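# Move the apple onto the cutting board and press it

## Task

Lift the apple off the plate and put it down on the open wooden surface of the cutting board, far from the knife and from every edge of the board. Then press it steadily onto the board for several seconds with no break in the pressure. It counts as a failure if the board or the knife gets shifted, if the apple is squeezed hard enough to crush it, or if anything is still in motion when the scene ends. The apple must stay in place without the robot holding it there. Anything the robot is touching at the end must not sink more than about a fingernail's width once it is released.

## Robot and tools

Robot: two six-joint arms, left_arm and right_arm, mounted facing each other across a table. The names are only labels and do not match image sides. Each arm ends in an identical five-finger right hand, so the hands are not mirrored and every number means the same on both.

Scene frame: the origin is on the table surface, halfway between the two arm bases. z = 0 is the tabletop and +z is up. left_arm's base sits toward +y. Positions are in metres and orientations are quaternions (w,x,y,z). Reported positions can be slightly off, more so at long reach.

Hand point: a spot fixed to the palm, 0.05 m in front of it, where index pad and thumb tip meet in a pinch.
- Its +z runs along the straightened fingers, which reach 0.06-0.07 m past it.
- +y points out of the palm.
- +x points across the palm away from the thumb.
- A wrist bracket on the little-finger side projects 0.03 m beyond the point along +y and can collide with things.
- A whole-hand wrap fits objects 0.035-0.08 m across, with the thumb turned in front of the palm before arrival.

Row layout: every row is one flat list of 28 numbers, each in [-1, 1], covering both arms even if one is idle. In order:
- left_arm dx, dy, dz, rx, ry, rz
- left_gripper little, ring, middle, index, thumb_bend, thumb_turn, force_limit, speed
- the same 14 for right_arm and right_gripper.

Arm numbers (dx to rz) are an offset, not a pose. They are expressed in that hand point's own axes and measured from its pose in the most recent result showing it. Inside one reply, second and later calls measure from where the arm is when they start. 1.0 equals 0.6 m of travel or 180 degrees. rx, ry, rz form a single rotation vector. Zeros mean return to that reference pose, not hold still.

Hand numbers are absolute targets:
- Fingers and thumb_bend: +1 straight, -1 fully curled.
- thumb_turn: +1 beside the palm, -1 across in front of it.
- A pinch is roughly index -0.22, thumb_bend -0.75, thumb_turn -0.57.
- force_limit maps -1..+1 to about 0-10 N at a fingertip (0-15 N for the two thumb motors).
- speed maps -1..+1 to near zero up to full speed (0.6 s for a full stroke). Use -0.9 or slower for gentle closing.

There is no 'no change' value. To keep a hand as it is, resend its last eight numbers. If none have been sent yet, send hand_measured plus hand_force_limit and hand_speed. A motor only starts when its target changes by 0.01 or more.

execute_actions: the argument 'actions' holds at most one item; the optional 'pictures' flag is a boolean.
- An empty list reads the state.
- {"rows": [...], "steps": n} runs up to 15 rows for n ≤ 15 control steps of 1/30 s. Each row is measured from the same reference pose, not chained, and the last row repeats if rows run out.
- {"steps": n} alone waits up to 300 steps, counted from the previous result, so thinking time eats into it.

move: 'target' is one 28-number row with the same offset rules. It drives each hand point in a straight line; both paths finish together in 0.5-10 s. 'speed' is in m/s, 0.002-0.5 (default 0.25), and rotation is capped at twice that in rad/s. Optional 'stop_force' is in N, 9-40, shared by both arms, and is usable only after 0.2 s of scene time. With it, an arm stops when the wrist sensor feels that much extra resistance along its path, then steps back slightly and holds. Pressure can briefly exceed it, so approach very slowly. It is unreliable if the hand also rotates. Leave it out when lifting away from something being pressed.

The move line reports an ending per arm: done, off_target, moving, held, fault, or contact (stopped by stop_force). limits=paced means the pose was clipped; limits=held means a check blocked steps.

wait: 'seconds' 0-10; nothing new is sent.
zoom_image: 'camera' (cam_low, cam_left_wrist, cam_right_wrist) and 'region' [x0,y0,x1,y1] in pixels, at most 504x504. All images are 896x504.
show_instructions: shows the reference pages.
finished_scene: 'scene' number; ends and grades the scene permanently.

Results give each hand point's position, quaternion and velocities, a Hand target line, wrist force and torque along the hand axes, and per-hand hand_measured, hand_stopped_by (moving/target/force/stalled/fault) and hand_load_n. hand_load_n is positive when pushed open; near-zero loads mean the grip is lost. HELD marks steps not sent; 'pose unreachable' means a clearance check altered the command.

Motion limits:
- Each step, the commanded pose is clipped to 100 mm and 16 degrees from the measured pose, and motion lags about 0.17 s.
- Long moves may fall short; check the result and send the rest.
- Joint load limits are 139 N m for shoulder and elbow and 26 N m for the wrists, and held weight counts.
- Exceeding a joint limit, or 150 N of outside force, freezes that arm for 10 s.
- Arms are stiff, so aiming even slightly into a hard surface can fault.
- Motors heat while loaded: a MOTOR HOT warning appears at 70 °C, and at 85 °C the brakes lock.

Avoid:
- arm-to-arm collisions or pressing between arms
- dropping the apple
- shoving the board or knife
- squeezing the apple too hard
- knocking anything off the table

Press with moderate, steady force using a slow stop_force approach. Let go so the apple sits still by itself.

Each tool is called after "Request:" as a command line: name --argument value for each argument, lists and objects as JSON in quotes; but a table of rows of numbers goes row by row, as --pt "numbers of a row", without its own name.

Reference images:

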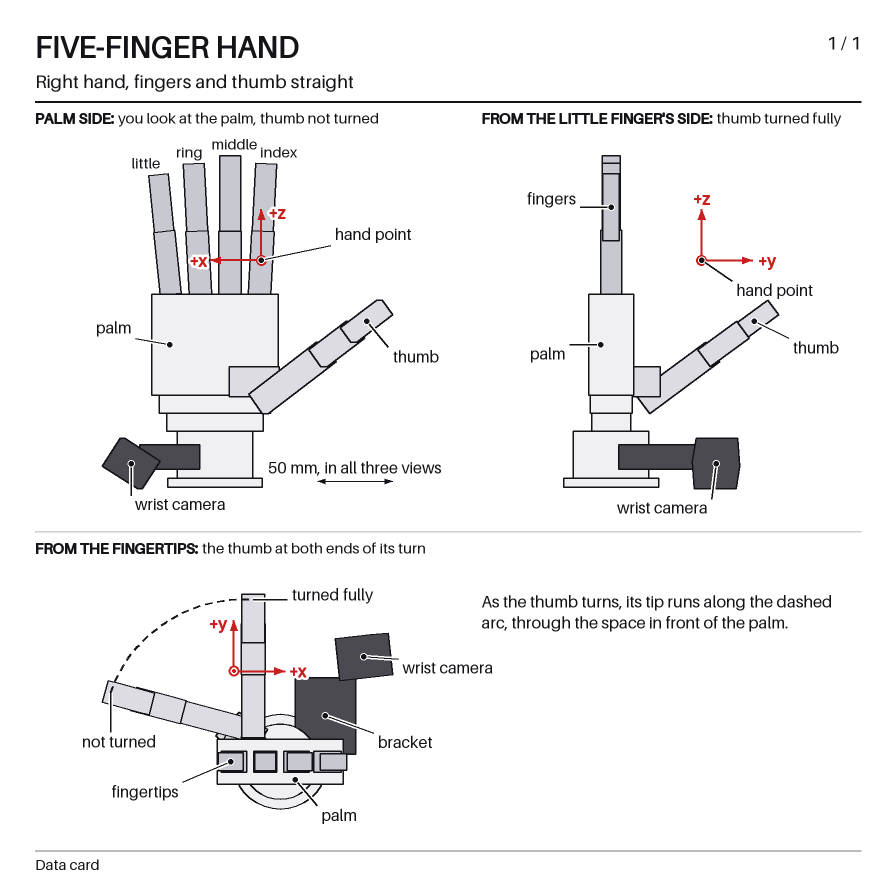

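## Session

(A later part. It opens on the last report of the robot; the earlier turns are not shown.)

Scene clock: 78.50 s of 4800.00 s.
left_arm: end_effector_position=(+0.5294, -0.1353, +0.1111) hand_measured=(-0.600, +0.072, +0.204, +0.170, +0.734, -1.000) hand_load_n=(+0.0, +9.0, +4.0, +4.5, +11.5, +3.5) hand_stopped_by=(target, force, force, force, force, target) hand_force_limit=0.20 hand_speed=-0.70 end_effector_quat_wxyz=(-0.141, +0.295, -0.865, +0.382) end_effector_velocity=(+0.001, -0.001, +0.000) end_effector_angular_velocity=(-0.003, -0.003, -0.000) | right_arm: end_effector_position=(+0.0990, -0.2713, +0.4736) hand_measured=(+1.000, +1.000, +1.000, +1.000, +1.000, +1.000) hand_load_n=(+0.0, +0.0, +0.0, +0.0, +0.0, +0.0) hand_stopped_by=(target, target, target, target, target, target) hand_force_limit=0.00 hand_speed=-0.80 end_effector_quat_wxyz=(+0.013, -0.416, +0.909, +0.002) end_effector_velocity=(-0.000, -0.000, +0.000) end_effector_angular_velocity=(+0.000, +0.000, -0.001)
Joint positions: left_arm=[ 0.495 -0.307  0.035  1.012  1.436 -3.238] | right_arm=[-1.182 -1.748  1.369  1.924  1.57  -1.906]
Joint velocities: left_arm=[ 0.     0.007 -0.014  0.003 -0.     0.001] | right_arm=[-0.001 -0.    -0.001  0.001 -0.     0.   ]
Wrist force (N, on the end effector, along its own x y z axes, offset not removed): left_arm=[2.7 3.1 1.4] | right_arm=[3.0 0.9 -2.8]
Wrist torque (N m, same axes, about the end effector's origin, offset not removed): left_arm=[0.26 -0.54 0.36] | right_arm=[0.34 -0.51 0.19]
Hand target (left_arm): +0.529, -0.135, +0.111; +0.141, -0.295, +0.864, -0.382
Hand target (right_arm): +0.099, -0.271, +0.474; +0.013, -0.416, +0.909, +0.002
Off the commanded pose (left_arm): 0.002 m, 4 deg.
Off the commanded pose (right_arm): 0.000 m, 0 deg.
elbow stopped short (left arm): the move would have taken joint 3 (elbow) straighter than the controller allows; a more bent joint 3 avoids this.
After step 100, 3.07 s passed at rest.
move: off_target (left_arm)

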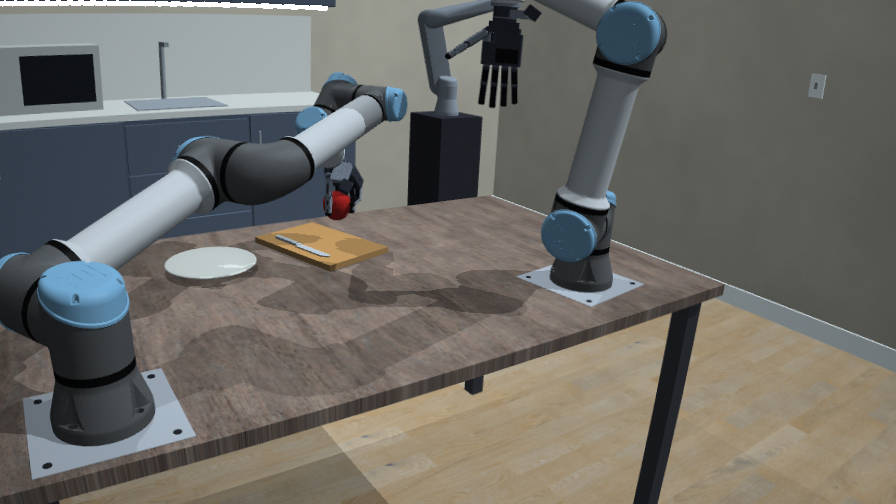

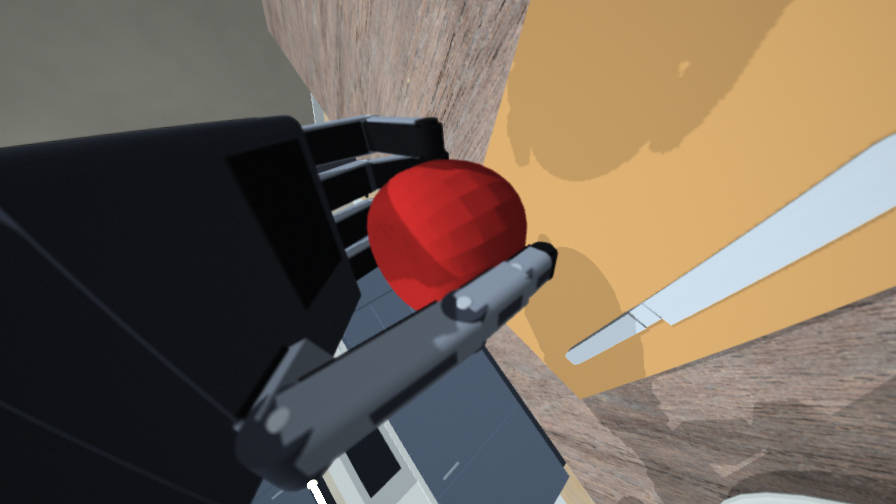

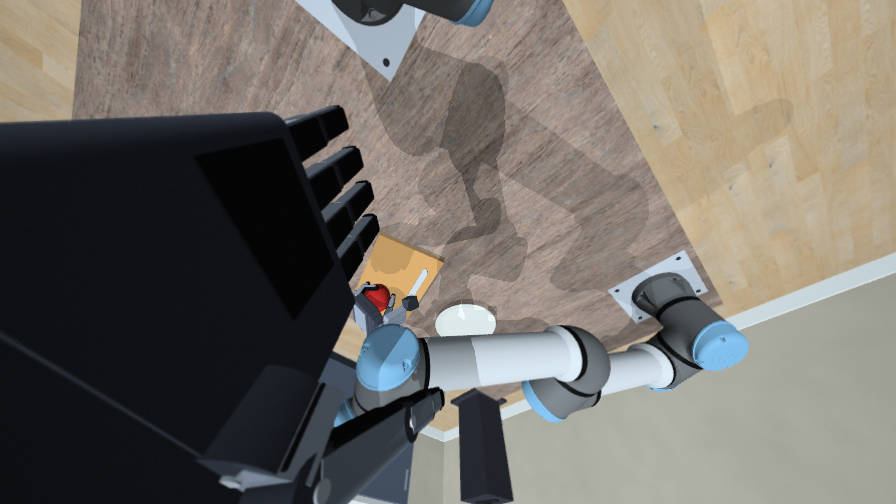

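Request:
move --target '[0.073,0.092,-0.03,-0.022,0,0,-0.6,-0.6,-0.6,-0.6,-0.7,-1,0.2,-0.7,0,0,0,0,0,0,1,1,1,1,1,1,0,-0.8]' --speed 0.08

Request:
move --target '[0,0.03,0.03,0,0,0,-0.6,-0.6,-0.6,-0.6,-0.7,-1,0.2,-0.7,0,0,0,0,0,0,1,1,1,1,1,1,0,-0.8]' --speed 0.02 --stop_force 10

Scene clock: 95.93 s of 4800.00 s.
left_arm: end_effector_position=(+0.4644, -0.1226, +0.0815) hand_measured=(-0.600, +0.072, +0.204, +0.170, +0.734, -1.000) hand_load_n=(+0.0, +9.0, +4.0, +4.5, +11.5, +3.5) hand_stopped_by=(target, force, force, force, force, target) hand_force_limit=0.20 hand_speed=-0.70 end_effector_quat_wxyz=(-0.131, +0.299, -0.877, +0.352) end_effector_velocity=(-0.002, -0.000, -0.000) end_effector_angular_velocity=(-0.004, -0.001, -0.001) | right_arm: end_effector_position=(+0.0990, -0.2713, +0.4736) hand_measured=(+1.000, +1.000, +1.000, +1.000, +1.000, +1.000) hand_load_n=(+0.0, +0.0, +0.0, +0.0, +0.0, +0.0) hand_stopped_by=(target, target, target, target, target, target) hand_force_limit=0.00 hand_speed=-0.80 end_effector_quat_wxyz=(+0.013, -0.416, +0.909, +0.002) end_effector_velocity=(+0.000, -0.000, +0.000) end_effector_angular_velocity=(+0.000, -0.001, -0.001)
Joint positions: left_arm=[ 0.424 -0.554  0.594  0.778  1.395 -3.3  ] | right_arm=[-1.182 -1.748  1.369  1.924  1.57  -1.906]
Joint velocities: left_arm=[-0.002 -0.008  0.015 -0.011  0.    -0.001] | right_arm=[-0.    -0.    -0.001  0.     0.     0.001]
Wrist force (N, on the end effector, along its own x y z axes, offset not removed): left_arm=[-3.6 0.8 -0.9] | right_arm=[-2.9 0.7 -0.3]
Wrist torque (N m, same axes, about the end effector's origin, offset not removed): left_arm=[0.09 0.29 -0.11] | right_arm=[0.14 0.27 -0.03]
Hand target (left_arm): +0.464, -0.123, +0.081; +0.131, -0.299, +0.877, -0.352
Hand target (right_arm): +0.099, -0.271, +0.474; +0.013, -0.416, +0.909, +0.002
Off the commanded pose (left_arm): 0.000 m, 0 deg.
Off the commanded pose (right_arm): 0.000 m, 0 deg.
After step 100, 12.77 s passed at rest.
move: done

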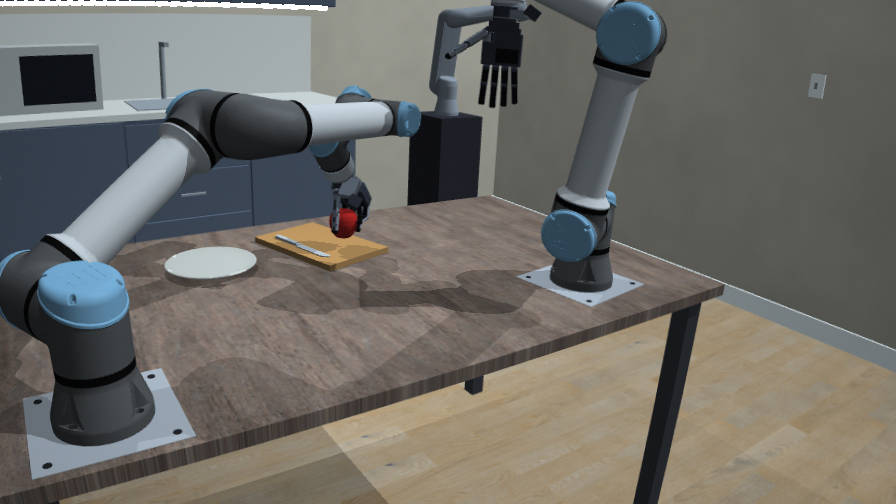

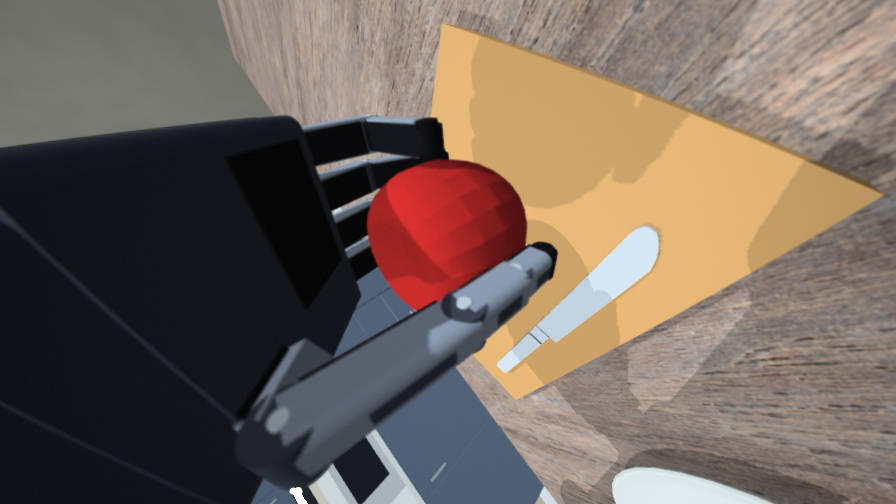

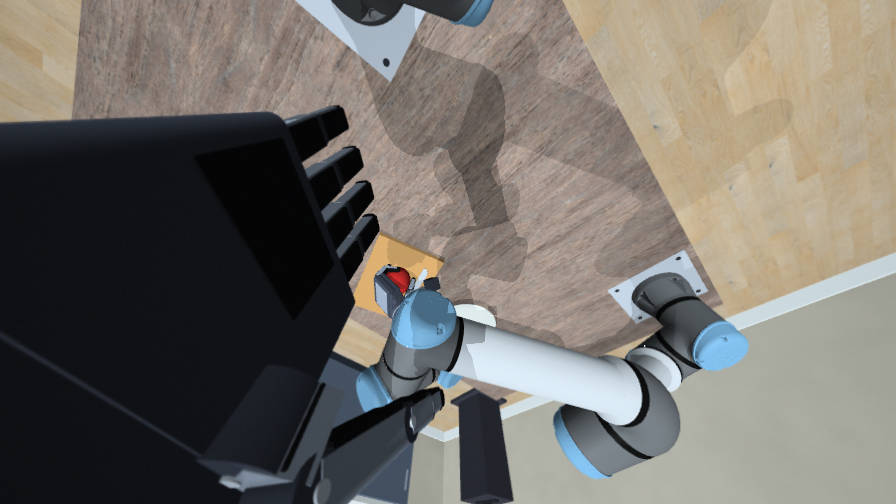

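Scene clock: 97.50 s of 4800.00 s.
left_arm: end_effector_position=(+0.4645, -0.1220, +0.0561) hand_measured=(-0.600, +0.072, +0.204, +0.170, +0.734, -1.000) hand_load_n=(+0.0, +9.0, +4.0, +4.5, +11.5, +3.5) hand_stopped_by=(target, force, force, force, force, target) hand_force_limit=0.20 hand_speed=-0.70 end_effector_quat_wxyz=(-0.131, +0.299, -0.877, +0.352) end_effector_velocity=(-0.001, -0.000, -0.002) end_effector_angular_velocity=(+0.000, +0.001, -0.000) | right_arm: end_effector_position=(+0.0990, -0.2713, +0.4736) hand_measured=(+1.000, +1.000, +1.000, +1.000, +1.000, +1.000) hand_load_n=(+0.0, +0.0, +0.0, +0.0, +0.0, +0.0) hand_stopped_by=(target, target, target, target, target, target) hand_force_limit=0.00 hand_speed=-0.80 end_effector_quat_wxyz=(+0.013, -0.416, +0.909, +0.002) end_effector_velocity=(+0.000, +0.000, +0.000) end_effector_angular_velocity=(+0.001, -0.001, -0.000)
Joint positions: left_arm=[ 0.425 -0.549  0.648  0.718  1.395 -3.299] | right_arm=[-1.182 -1.748  1.369  1.924  1.57  -1.906]
Joint velocities: left_arm=[-0.001  0.     0.004 -0.003  0.    -0.001] | right_arm=[-0.    -0.    -0.001 -0.001 -0.001 -0.   ]
Wrist force (N, on the end effector, along its own x y z axes, offset not removed): left_arm=[-2.9 6.4 1.0] | right_arm=[-1.5 1.9 -2.4]
Wrist torque (N m, same axes, about the end effector's origin, offset not removed): left_arm=[0.66 0.43 -0.08] | right_arm=[0.42 0.25 -0.01]
Hand target (left_arm): +0.464, -0.122, +0.056; +0.131, -0.299, +0.877, -0.352
Hand target (right_arm): +0.099, -0.271, +0.474; +0.013, -0.416, +0.909, +0.002
Off the commanded pose (left_arm): 0.000 m, 0 deg.
Off the commanded pose (right_arm): 0.000 m, 0 deg.
move: done

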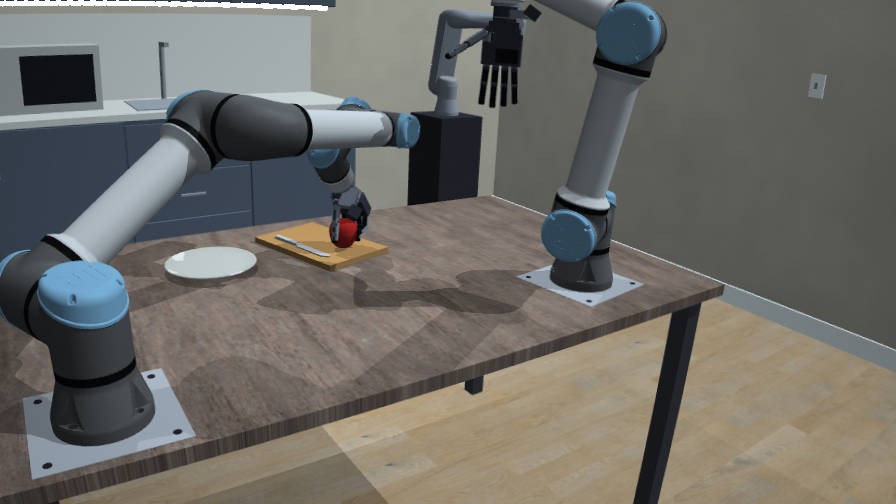

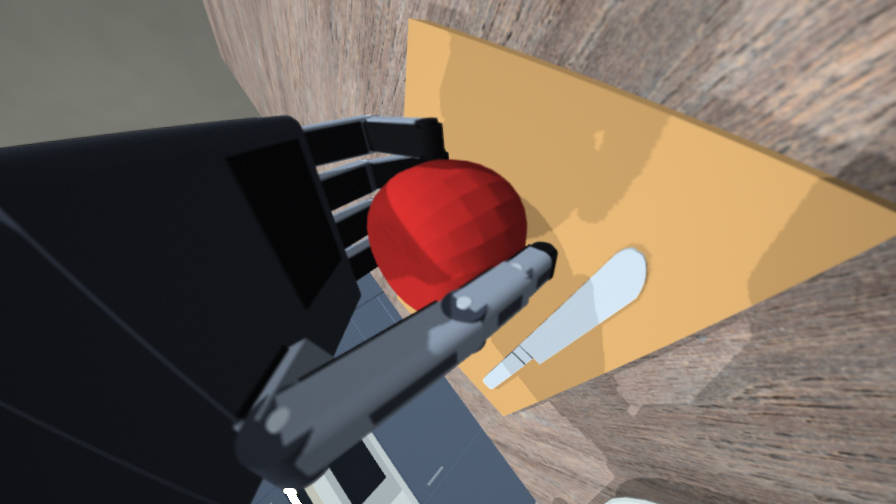

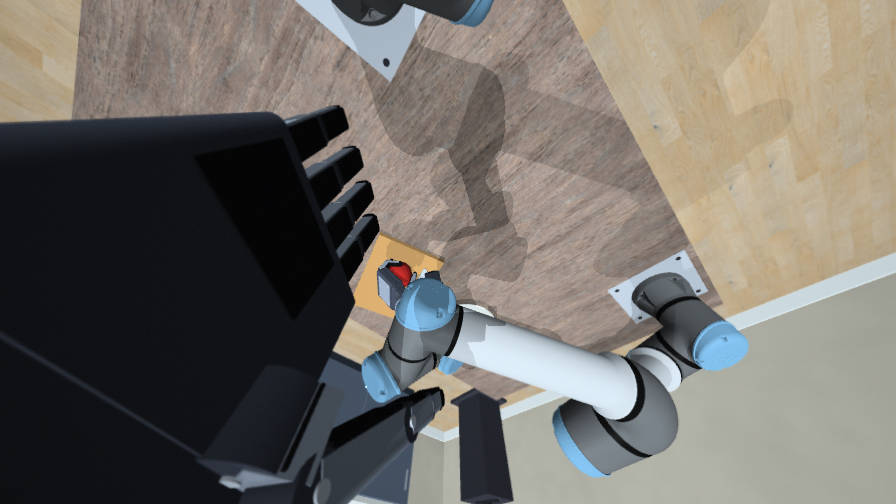

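Request:
move --target '[0,-0.012,0.018,0,0,0,-0.6,-0.6,-0.6,-0.6,-0.7,-1,0.2,-0.7,0,0,0,0,0,0,1,1,1,1,1,1,0,-0.8]' --speed 0.02

Request:
move --target '[0,0.03,0.03,0,0,0,-0.6,-0.6,-0.6,-0.6,-0.7,-1,0.2,-0.7,0,0,0,0,0,0,1,1,1,1,1,1,0,-0.8]' --speed 0.003 --stop_force 18

Request:
wait --seconds 2

Scene clock: 103.50 s of 4800.00 s.
left_arm: end_effector_position=(+0.4723, -0.1318, +0.0534) hand_measured=(-0.600, +0.072, +0.204, +0.170, +0.734, -1.000) hand_load_n=(+0.0, +9.0, +4.0, +4.5, +11.5, +3.5) hand_stopped_by=(target, force, force, force, force, target) hand_force_limit=0.20 hand_speed=-0.70 end_effector_quat_wxyz=(-0.131, +0.299, -0.877, +0.352) end_effector_velocity=(+0.001, -0.001, -0.000) end_effector_angular_velocity=(+0.001, +0.001, +0.001) | right_arm: end_effector_position=(+0.0990, -0.2713, +0.4736) hand_measured=(+1.000, +1.000, +1.000, +1.000, +1.000, +1.000) hand_load_n=(+0.0, +0.0, +0.0, +0.0, +0.0, +0.0) hand_stopped_by=(target, target, target, target, target, target) hand_force_limit=0.00 hand_speed=-0.80 end_effector_quat_wxyz=(+0.013, -0.416, +0.909, +0.002) end_effector_velocity=(+0.000, -0.000, +0.000) end_effector_angular_velocity=(-0.000, -0.000, -0.000)
Joint positions: left_arm=[ 0.429 -0.495  0.551  0.761  1.398 -3.296] | right_arm=[-1.182 -1.748  1.369  1.924  1.57  -1.906]
Joint velocities: left_arm=[ 0.001  0.008 -0.016  0.008 -0.    -0.   ] | right_arm=[-0.001  0.    -0.001  0.     0.    -0.001]
Wrist force (N, on the end effector, along its own x y z axes, offset not removed): left_arm=[1.6 5.2 -1.3] | right_arm=[-1.6 0.4 -2.5]
Wrist torque (N m, same axes, about the end effector's origin, offset not removed): left_arm=[0.85 -0.29 0.32] | right_arm=[0.21 0.29 -0.21]
Hand target (left_arm): +0.472, -0.132, +0.053; +0.131, -0.299, +0.877, -0.352
Hand target (right_arm): +0.099, -0.271, +0.474; +0.013, -0.416, +0.909, +0.002
Off the commanded pose (left_arm): 0.000 m, 0 deg.
Off the commanded pose (right_arm): 0.000 m, 0 deg.
After step 100, 1.73 s passed at rest.
move: done

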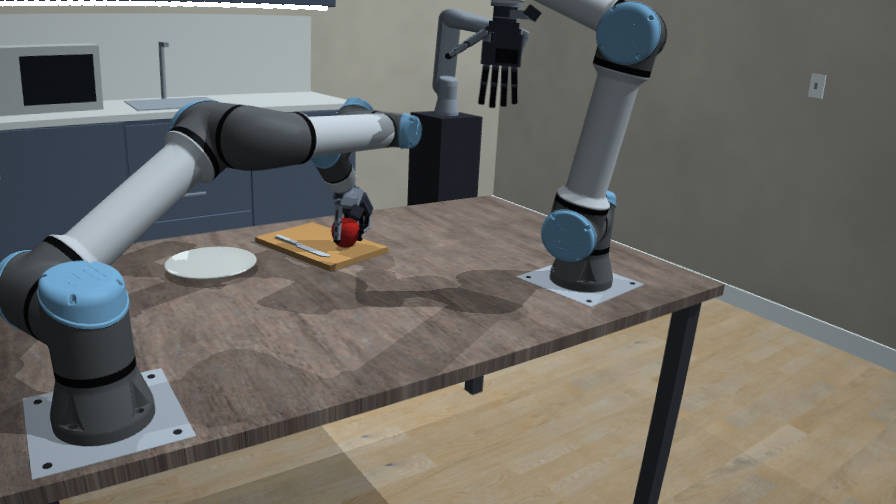

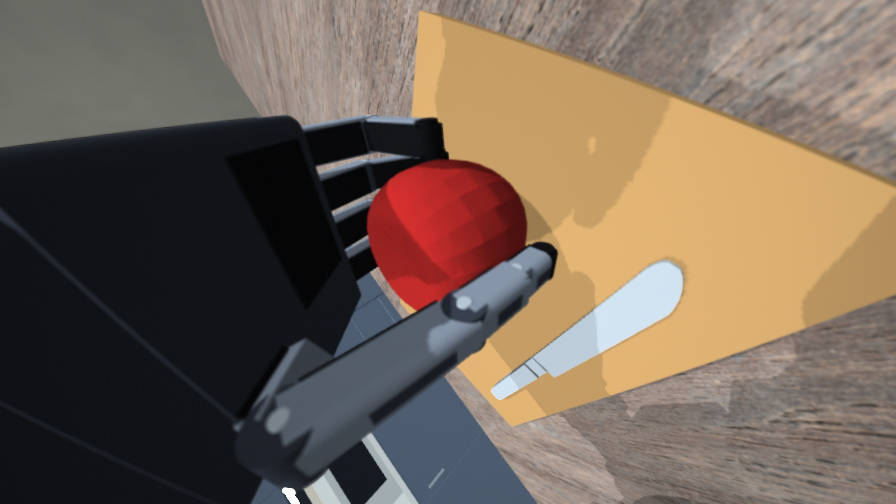

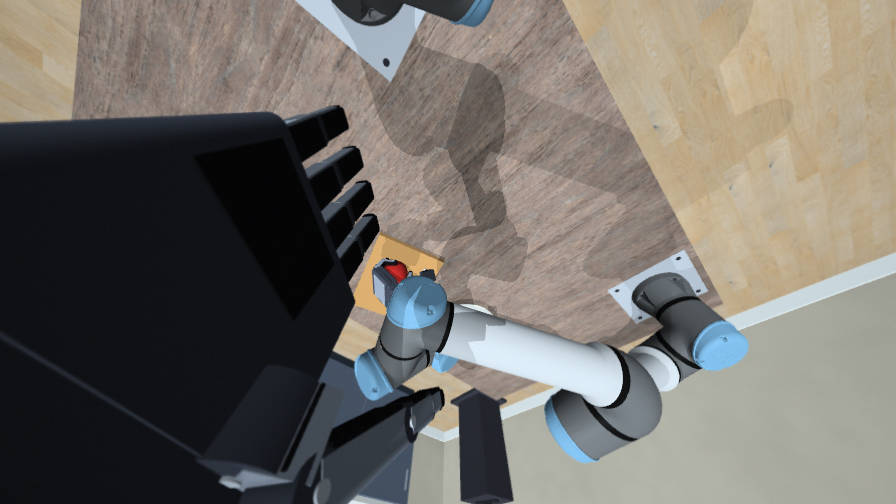

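Scene clock: 105.80 s of 4800.00 s.
left_arm: end_effector_position=(+0.4723, -0.1317, +0.0475) hand_measured=(-0.600, +0.072, +0.204, +0.170, +0.734, -1.000) hand_load_n=(+0.0, +7.5, +3.5, +4.0, +10.5, +4.5) hand_stopped_by=(target, force, force, force, force, target) hand_force_limit=0.20 hand_speed=-0.70 end_effector_quat_wxyz=(-0.131, +0.299, -0.877, +0.352) end_effector_velocity=(-0.000, -0.000, +0.002) end_effector_angular_velocity=(-0.000, -0.000, +0.000) | right_arm: end_effector_position=(+0.0990, -0.2713, +0.4736) hand_measured=(+1.000, +1.000, +1.000, +1.000, +1.000, +1.000) hand_load_n=(+0.0, +0.0, +0.0, +0.0, +0.0, +0.0) hand_stopped_by=(target, target, target, target, target, target) hand_force_limit=0.00 hand_speed=-0.80 end_effector_quat_wxyz=(+0.013, -0.416, +0.909, +0.002) end_effector_velocity=(+0.000, -0.000, -0.000) end_effector_angular_velocity=(-0.000, -0.001, +0.000)
Joint positions: left_arm=[ 0.429 -0.494  0.564  0.747  1.398 -3.296] | right_arm=[-1.182 -1.748  1.369  1.924  1.57  -1.906]
Joint velocities: left_arm=[-0.    -0.    -0.004  0.004 -0.001 -0.   ] | right_arm=[ 0.    -0.     0.    -0.001  0.001  0.   ]
Wrist force (N, on the end effector, along its own x y z axes, offset not removed): left_arm=[-3.3 -7.1 -8.6] | right_arm=[-3.0 1.6 0.3]
Wrist torque (N m, same axes, about the end effector's origin, offset not removed): left_arm=[0.30 -0.02 -0.13] | right_arm=[0.22 0.26 -0.19]
Hand target (left_arm): +0.472, -0.132, +0.048; +0.131, -0.299, +0.877, -0.352
Hand target (right_arm): +0.099, -0.271, +0.474; +0.013, -0.416, +0.909, +0.002
Off the commanded pose (left_arm): 0.020 m, 0 deg.
Off the commanded pose (right_arm): 0.000 m, 0 deg.
move: contact (left_arm)

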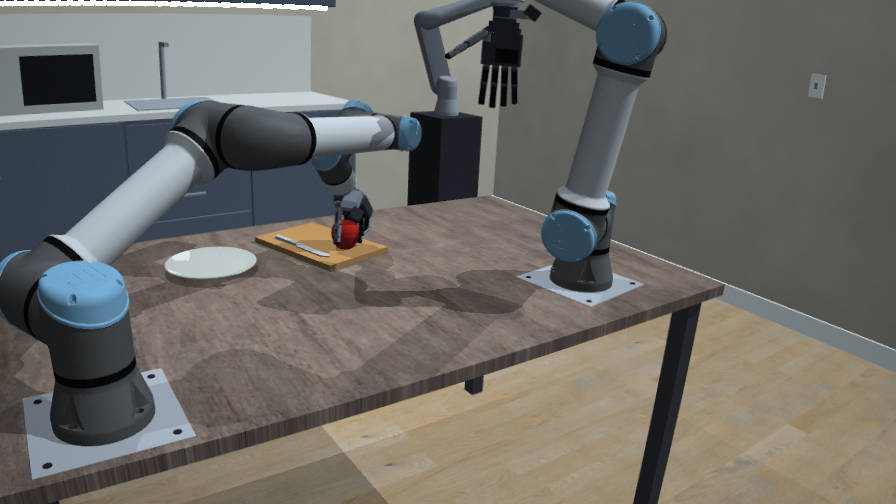

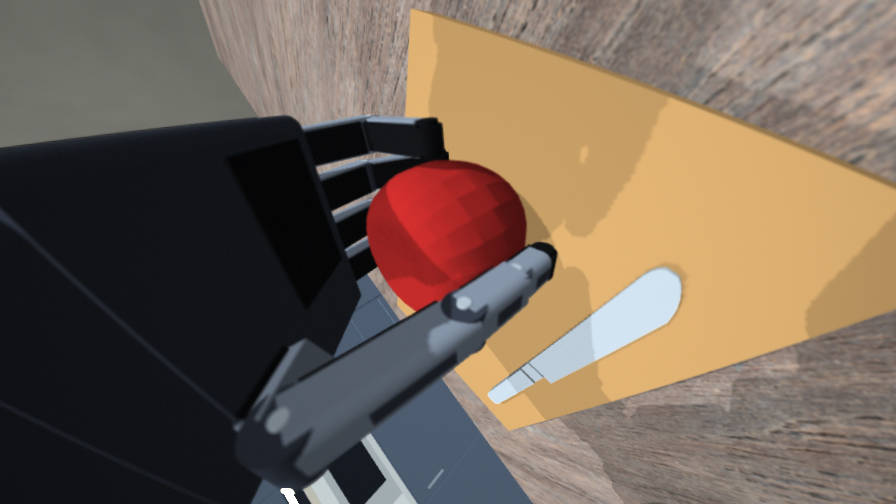

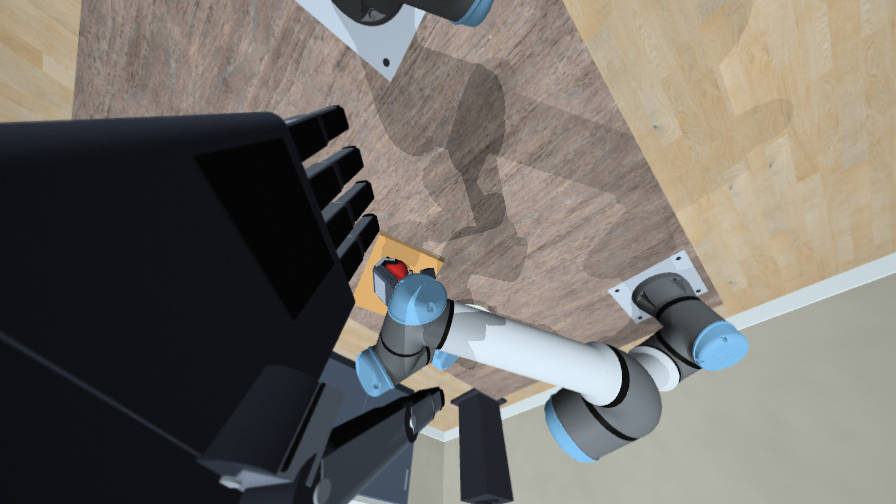

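Scene clock: 107.80 s of 4800.00 s.
left_arm: end_effector_position=(+0.4723, -0.1317, +0.0478) hand_measured=(-0.600, +0.072, +0.204, +0.170, +0.734, -1.000) hand_load_n=(+0.0, +7.5, +3.5, +4.0, +10.5, +4.5) hand_stopped_by=(target, force, force, force, force, target) hand_force_limit=0.20 hand_speed=-0.70 end_effector_quat_wxyz=(-0.131, +0.299, -0.877, +0.352) end_effector_velocity=(-0.000, -0.000, -0.001) end_effector_angular_velocity=(+0.000, +0.001, -0.000) | right_arm: end_effector_position=(+0.0990, -0.2713, +0.4736) hand_measured=(+1.000, +1.000, +1.000, +1.000, +1.000, +1.000) hand_load_n=(+0.0, +0.0, +0.0, +0.0, +0.0, +0.0) hand_stopped_by=(target, target, target, target, target, target) hand_force_limit=0.00 hand_speed=-0.80 end_effector_quat_wxyz=(+0.013, -0.416, +0.909, +0.002) end_effector_velocity=(+0.000, +0.000, +0.000) end_effector_angular_velocity=(+0.001, -0.000, +0.000)
Joint positions: left_arm=[ 0.429 -0.494  0.564  0.748  1.398 -3.296] | right_arm=[-1.182 -1.748  1.369  1.924  1.57  -1.906]
Joint velocities: left_arm=[-0.     0.001  0.    -0.     0.001 -0.001] | right_arm=[-0.    -0.    -0.001  0.    -0.    -0.   ]
Wrist force (N, on the end effector, along its own x y z axes, offset not removed): left_arm=[-4.6 -6.5 -9.0] | right_arm=[-1.4 0.9 -1.1]
Wrist torque (N m, same axes, about the end effector's origin, offset not removed): left_arm=[0.23 0.24 -0.16] | right_arm=[0.22 0.06 -0.09]
Hand target (left_arm): +0.472, -0.132, +0.048; +0.131, -0.299, +0.877, -0.352
Hand target (right_arm): +0.099, -0.271, +0.474; +0.013, -0.416, +0.909, +0.002
Off the commanded pose (left_arm): 0.020 m, 0 deg.
Off the commanded pose (right_arm): 0.000 m, 0 deg.
Steps of this call (steps 1 to 60: nothing new was sent). Readings (end_effector_position | what the end effector reports):
1: left_arm (+0.4723, -0.1317, +0.0476) | right_arm (+0.0990, -0.2713, +0.4736) | left_arm hand_measured=(-0.600, +0.072, +0.204, +0.170, +0.734, -1.000) hand_load_n=(+0.0, +7.5, +3.5, +4.0, +10.5, +4.5) hand_stopped_by=(target, force, force, force, force, target) hand_force_limit=0.20 hand_speed=-0.70 | right_arm hand_measured=(+1.000, +1.000, +1.000, +1.000, +1.000, +1.000) hand_load_n=(+0.0, +0.0, +0.0, +0.0, +0.0, +0.0) hand_stopped_by=(target, target, target, target, target, target) hand_force_limit=0.00 hand_speed=-0.80
2: left_arm (+0.4723, -0.1317, +0.0476) | right_arm (+0.0990, -0.2713, +0.4736) | left_arm hand_measured=(-0.600, +0.072, +0.204, +0.170, +0.734, -1.000) hand_load_n=(+0.0, +7.5, +3.5, +4.0, +10.5, +4.5) hand_stopped_by=(target, force, force, force, force, target) hand_force_limit=0.20 hand_speed=-0.70 | right_arm hand_measured=(+1.000, +1.000, +1.000, +1.000, +1.000, +1.000) hand_load_n=(+0.0, +0.0, +0.0, +0.0, +0.0, +0.0) hand_stopped_by=(target, target, target, target, target, target) hand_force_limit=0.00 hand_speed=-0.80
4: left_arm (+0.4723, -0.1317, +0.0476) | right_arm (+0.0990, -0.2713, +0.4736) | left_arm hand_measured=(-0.600, +0.072, +0.204, +0.170, +0.734, -1.000) hand_load_n=(+0.0, +7.5, +3.5, +4.0, +10.5, +4.5) hand_stopped_by=(target, force, force, force, force, target) hand_force_limit=0.20 hand_speed=-0.70 | right_arm hand_measured=(+1.000, +1.000, +1.000, +1.000, +1.000, +1.000) hand_load_n=(+0.0, +0.0, +0.0, +0.0, +0.0, +0.0) hand_stopped_by=(target, target, target, target, target, target) hand_force_limit=0.00 hand_speed=-0.80
8: left_arm (+0.4723, -0.1317, +0.0477) | right_arm (+0.0990, -0.2713, +0.4736) | left_arm hand_measured=(-0.600, +0.072, +0.204, +0.170, +0.734, -1.000) hand_load_n=(+0.0, +7.5, +3.5, +4.0, +10.5, +4.5) hand_stopped_by=(target, force, force, force, force, target) hand_force_limit=0.20 hand_speed=-0.70 | right_arm hand_measured=(+1.000, +1.000, +1.000, +1.000, +1.000, +1.000) hand_load_n=(+0.0, +0.0, +0.0, +0.0, +0.0, +0.0) hand_stopped_by=(target, target, target, target, target, target) hand_force_limit=0.00 hand_speed=-0.80
60: the state above

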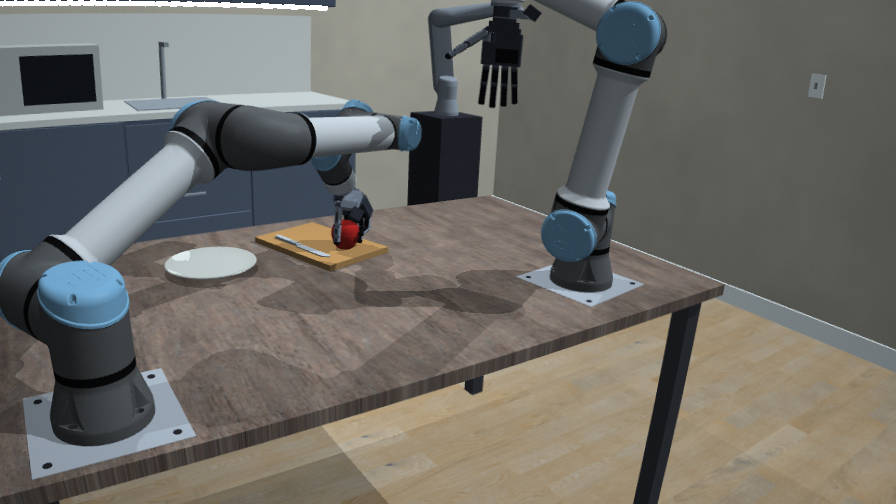

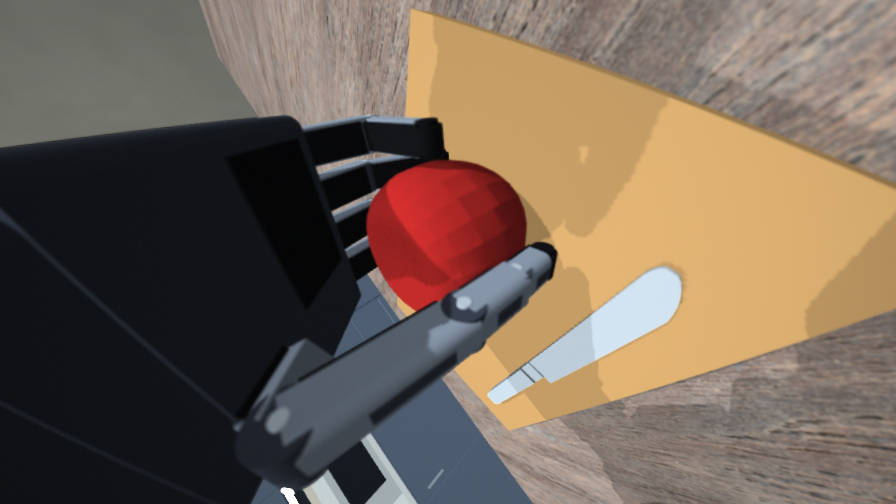

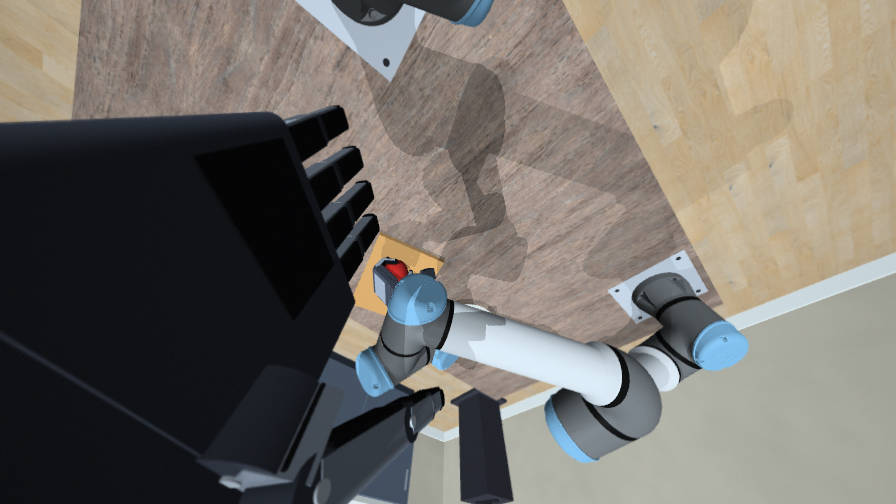

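Request:
move --target '[0,0.01,0.01,0,0,0,-0.6,-0.6,-0.6,-0.6,-0.7,-1,0.2,-0.7,0,0,0,0,0,0,1,1,1,1,1,1,0,-0.8]' --speed 0.002 --stop_force 13

Request:
execute_actions --actions '[{"steps":180}]' --pictures false

Scene clock: 113.97 s of 4800.00 s.
left_arm: end_effector_position=(+0.4723, -0.1317, +0.0454) hand_measured=(-0.600, +0.072, +0.204, +0.170, +0.734, -1.000) hand_load_n=(+0.0, +2.5, +2.0, +2.5, +9.0, +3.0) hand_stopped_by=(target, force, force, force, force, target) hand_force_limit=0.20 hand_speed=-0.70 end_effector_quat_wxyz=(-0.131, +0.299, -0.877, +0.352) end_effector_velocity=(+0.000, +0.001, +0.000) end_effector_angular_velocity=(+0.002, +0.000, +0.000) | right_arm: end_effector_position=(+0.0990, -0.2713, +0.4736) hand_measured=(+1.000, +1.000, +1.000, +1.000, +1.000, +1.000) hand_load_n=(+0.0, +0.0, +0.0, +0.0, +0.0, +0.0) hand_stopped_by=(target, target, target, target, target, target) hand_force_limit=0.00 hand_speed=-0.80 end_effector_quat_wxyz=(+0.013, -0.416, +0.909, +0.002) end_effector_velocity=(-0.000, +0.000, -0.000) end_effector_angular_velocity=(+0.000, +0.000, -0.000)
Joint positions: left_arm=[ 0.429 -0.494  0.569  0.742  1.398 -3.296] | right_arm=[-1.182 -1.748  1.369  1.924  1.57  -1.906]
Joint velocities: left_arm=[ 0.    -0.    -0.     0.002 -0.     0.   ] | right_arm=[ 0.     0.     0.001 -0.    -0.     0.001]
Wrist force (N, on the end effector, along its own x y z axes, offset not removed): left_arm=[-1.1 -8.6 -25.7] | right_arm=[-1.1 2.3 -1.3]
Wrist torque (N m, same axes, about the end effector's origin, offset not removed): left_arm=[1.01 0.28 0.11] | right_arm=[0.38 0.11 -0.10]
Hand target (left_arm): +0.472, -0.132, +0.046; +0.131, -0.299, +0.877, -0.352
Hand target (right_arm): +0.099, -0.271, +0.474; +0.013, -0.416, +0.909, +0.002
Off the commanded pose (left_arm): 0.006 m, 0 deg.
Off the commanded pose (right_arm): 0.000 m, 0 deg.
After step 100, 1.30 s passed at rest.
move: contact (left_arm)

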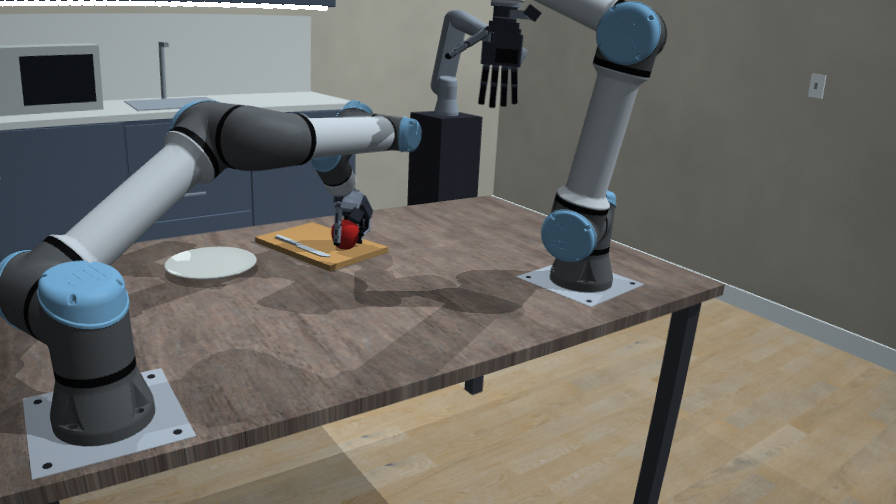

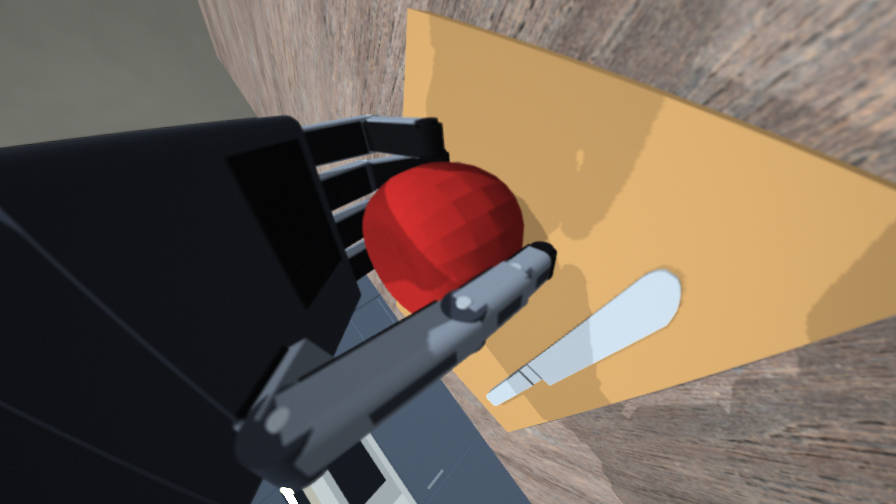

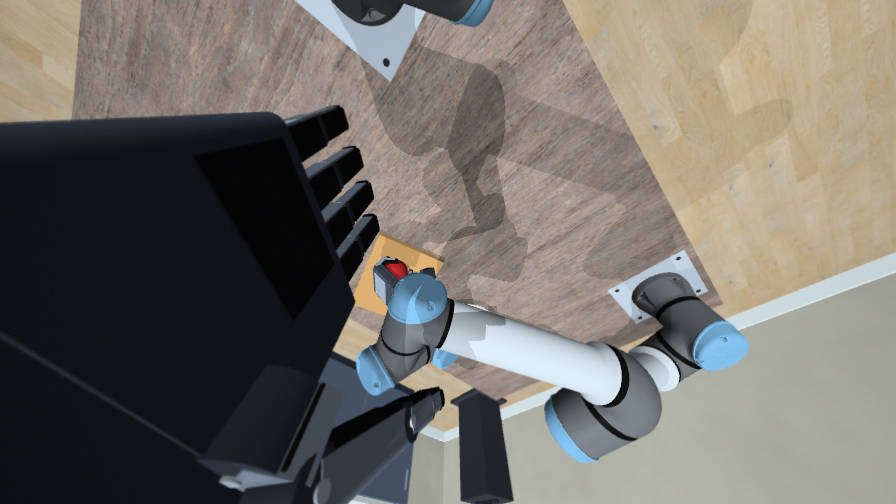

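Scene clock: 119.97 s of 4800.00 s.
left_arm: end_effector_position=(+0.4723, -0.1317, +0.0455) hand_measured=(-0.600, +0.072, +0.204, +0.170, +0.734, -1.000) hand_load_n=(+0.0, +3.0, +2.0, +3.0, +9.0, +3.0) hand_stopped_by=(target, force, force, force, force, target) hand_force_limit=0.20 hand_speed=-0.70 end_effector_quat_wxyz=(-0.131, +0.299, -0.877, +0.352) end_effector_velocity=(+0.000, -0.000, +0.000) end_effector_angular_velocity=(-0.002, +0.001, +0.001) | right_arm: end_effector_position=(+0.0990, -0.2713, +0.4736) hand_measured=(+1.000, +1.000, +1.000, +1.000, +1.000, +1.000) hand_load_n=(+0.0, +0.0, +0.0, +0.0, +0.0, +0.0) hand_stopped_by=(target, target, target, target, target, target) hand_force_limit=0.00 hand_speed=-0.80 end_effector_quat_wxyz=(+0.013, -0.416, +0.909, +0.002) end_effector_velocity=(+0.000, +0.000, +0.000) end_effector_angular_velocity=(+0.001, -0.001, -0.002)
Joint positions: left_arm=[ 0.429 -0.494  0.568  0.742  1.398 -3.296] | right_arm=[-1.182 -1.748  1.369  1.924  1.57  -1.906]
Joint velocities: left_arm=[ 0.    -0.    -0.    -0.     0.001 -0.002] | right_arm=[-0.001 -0.    -0.001 -0.    -0.     0.001]
Wrist force (N, on the end effector, along its own x y z axes, offset not removed): left_arm=[-2.9 -11.3 -19.9] | right_arm=[-0.1 3.8 -1.9]
Wrist torque (N m, same axes, about the end effector's origin, offset not removed): left_arm=[0.31 0.32 -0.19] | right_arm=[0.67 0.00 0.11]
Hand target (left_arm): +0.472, -0.132, +0.046; +0.131, -0.299, +0.877, -0.352
Hand target (right_arm): +0.099, -0.271, +0.474; +0.013, -0.416, +0.909, +0.002
Off the commanded pose (left_arm): 0.006 m, 0 deg.
Off the commanded pose (right_arm): 0.000 m, 0 deg.
Steps of this call (steps 1 to 100: nothing new was sent; then 2.67 s passed at rest). Readings (end_effector_position | what the end effector reports):
1: left_arm (+0.4723, -0.1317, +0.0454) | right_arm (+0.0990, -0.2713, +0.4736) | left_arm hand_measured=(-0.600, +0.072, +0.204, +0.170, +0.734, -1.000) hand_load_n=(+0.0, +2.5, +2.0, +2.5, +9.0, +3.0) hand_stopped_by=(target, force, force, force, force, target) hand_force_limit=0.20 hand_speed=-0.70 | right_arm hand_measured=(+1.000, +1.000, +1.000, +1.000, +1.000, +1.000) hand_load_n=(+0.0, +0.0, +0.0, +0.0, +0.0, +0.0) hand_stopped_by=(target, target, target, target, target, target) hand_force_limit=0.00 hand_speed=-0.80
2: left_arm (+0.4723, -0.1317, +0.0454) | right_arm (+0.0990, -0.2713, +0.4736) | left_arm hand_measured=(-0.600, +0.072, +0.204, +0.170, +0.734, -1.000) hand_load_n=(+0.0, +2.5, +2.0, +2.5, +9.0, +3.0) hand_stopped_by=(target, force, force, force, force, target) hand_force_limit=0.20 hand_speed=-0.70 | right_arm hand_measured=(+1.000, +1.000, +1.000, +1.000, +1.000, +1.000) hand_load_n=(+0.0, +0.0, +0.0, +0.0, +0.0, +0.0) hand_stopped_by=(target, target, target, target, target, target) hand_force_limit=0.00 hand_speed=-0.80
4: left_arm (+0.4723, -0.1317, +0.0455) | right_arm (+0.0990, -0.2713, +0.4736) | left_arm hand_measured=(-0.600, +0.072, +0.204, +0.170, +0.734, -1.000) hand_load_n=(+0.0, +2.5, +2.0, +3.0, +9.0, +3.0) hand_stopped_by=(target, force, force, force, force, target) hand_force_limit=0.20 hand_speed=-0.70 | right_arm hand_measured=(+1.000, +1.000, +1.000, +1.000, +1.000, +1.000) hand_load_n=(+0.0, +0.0, +0.0, +0.0, +0.0, +0.0) hand_stopped_by=(target, target, target, target, target, target) hand_force_limit=0.00 hand_speed=-0.80
8: left_arm (+0.4723, -0.1317, +0.0455) | right_arm (+0.0990, -0.2713, +0.4736) | left_arm hand_measured=(-0.600, +0.072, +0.204, +0.170, +0.734, -1.000) hand_load_n=(+0.0, +3.0, +2.0, +3.0, +9.0, +3.0) hand_stopped_by=(target, force, force, force, force, target) hand_force_limit=0.20 hand_speed=-0.70 | right_arm hand_measured=(+1.000, +1.000, +1.000, +1.000, +1.000, +1.000) hand_load_n=(+0.0, +0.0, +0.0, +0.0, +0.0, +0.0) hand_stopped_by=(target, target, target, target, target, target) hand_force_limit=0.00 hand_speed=-0.80
100: the state above

Request:
finished_scene --scene 1

The scene is finished: the task was done.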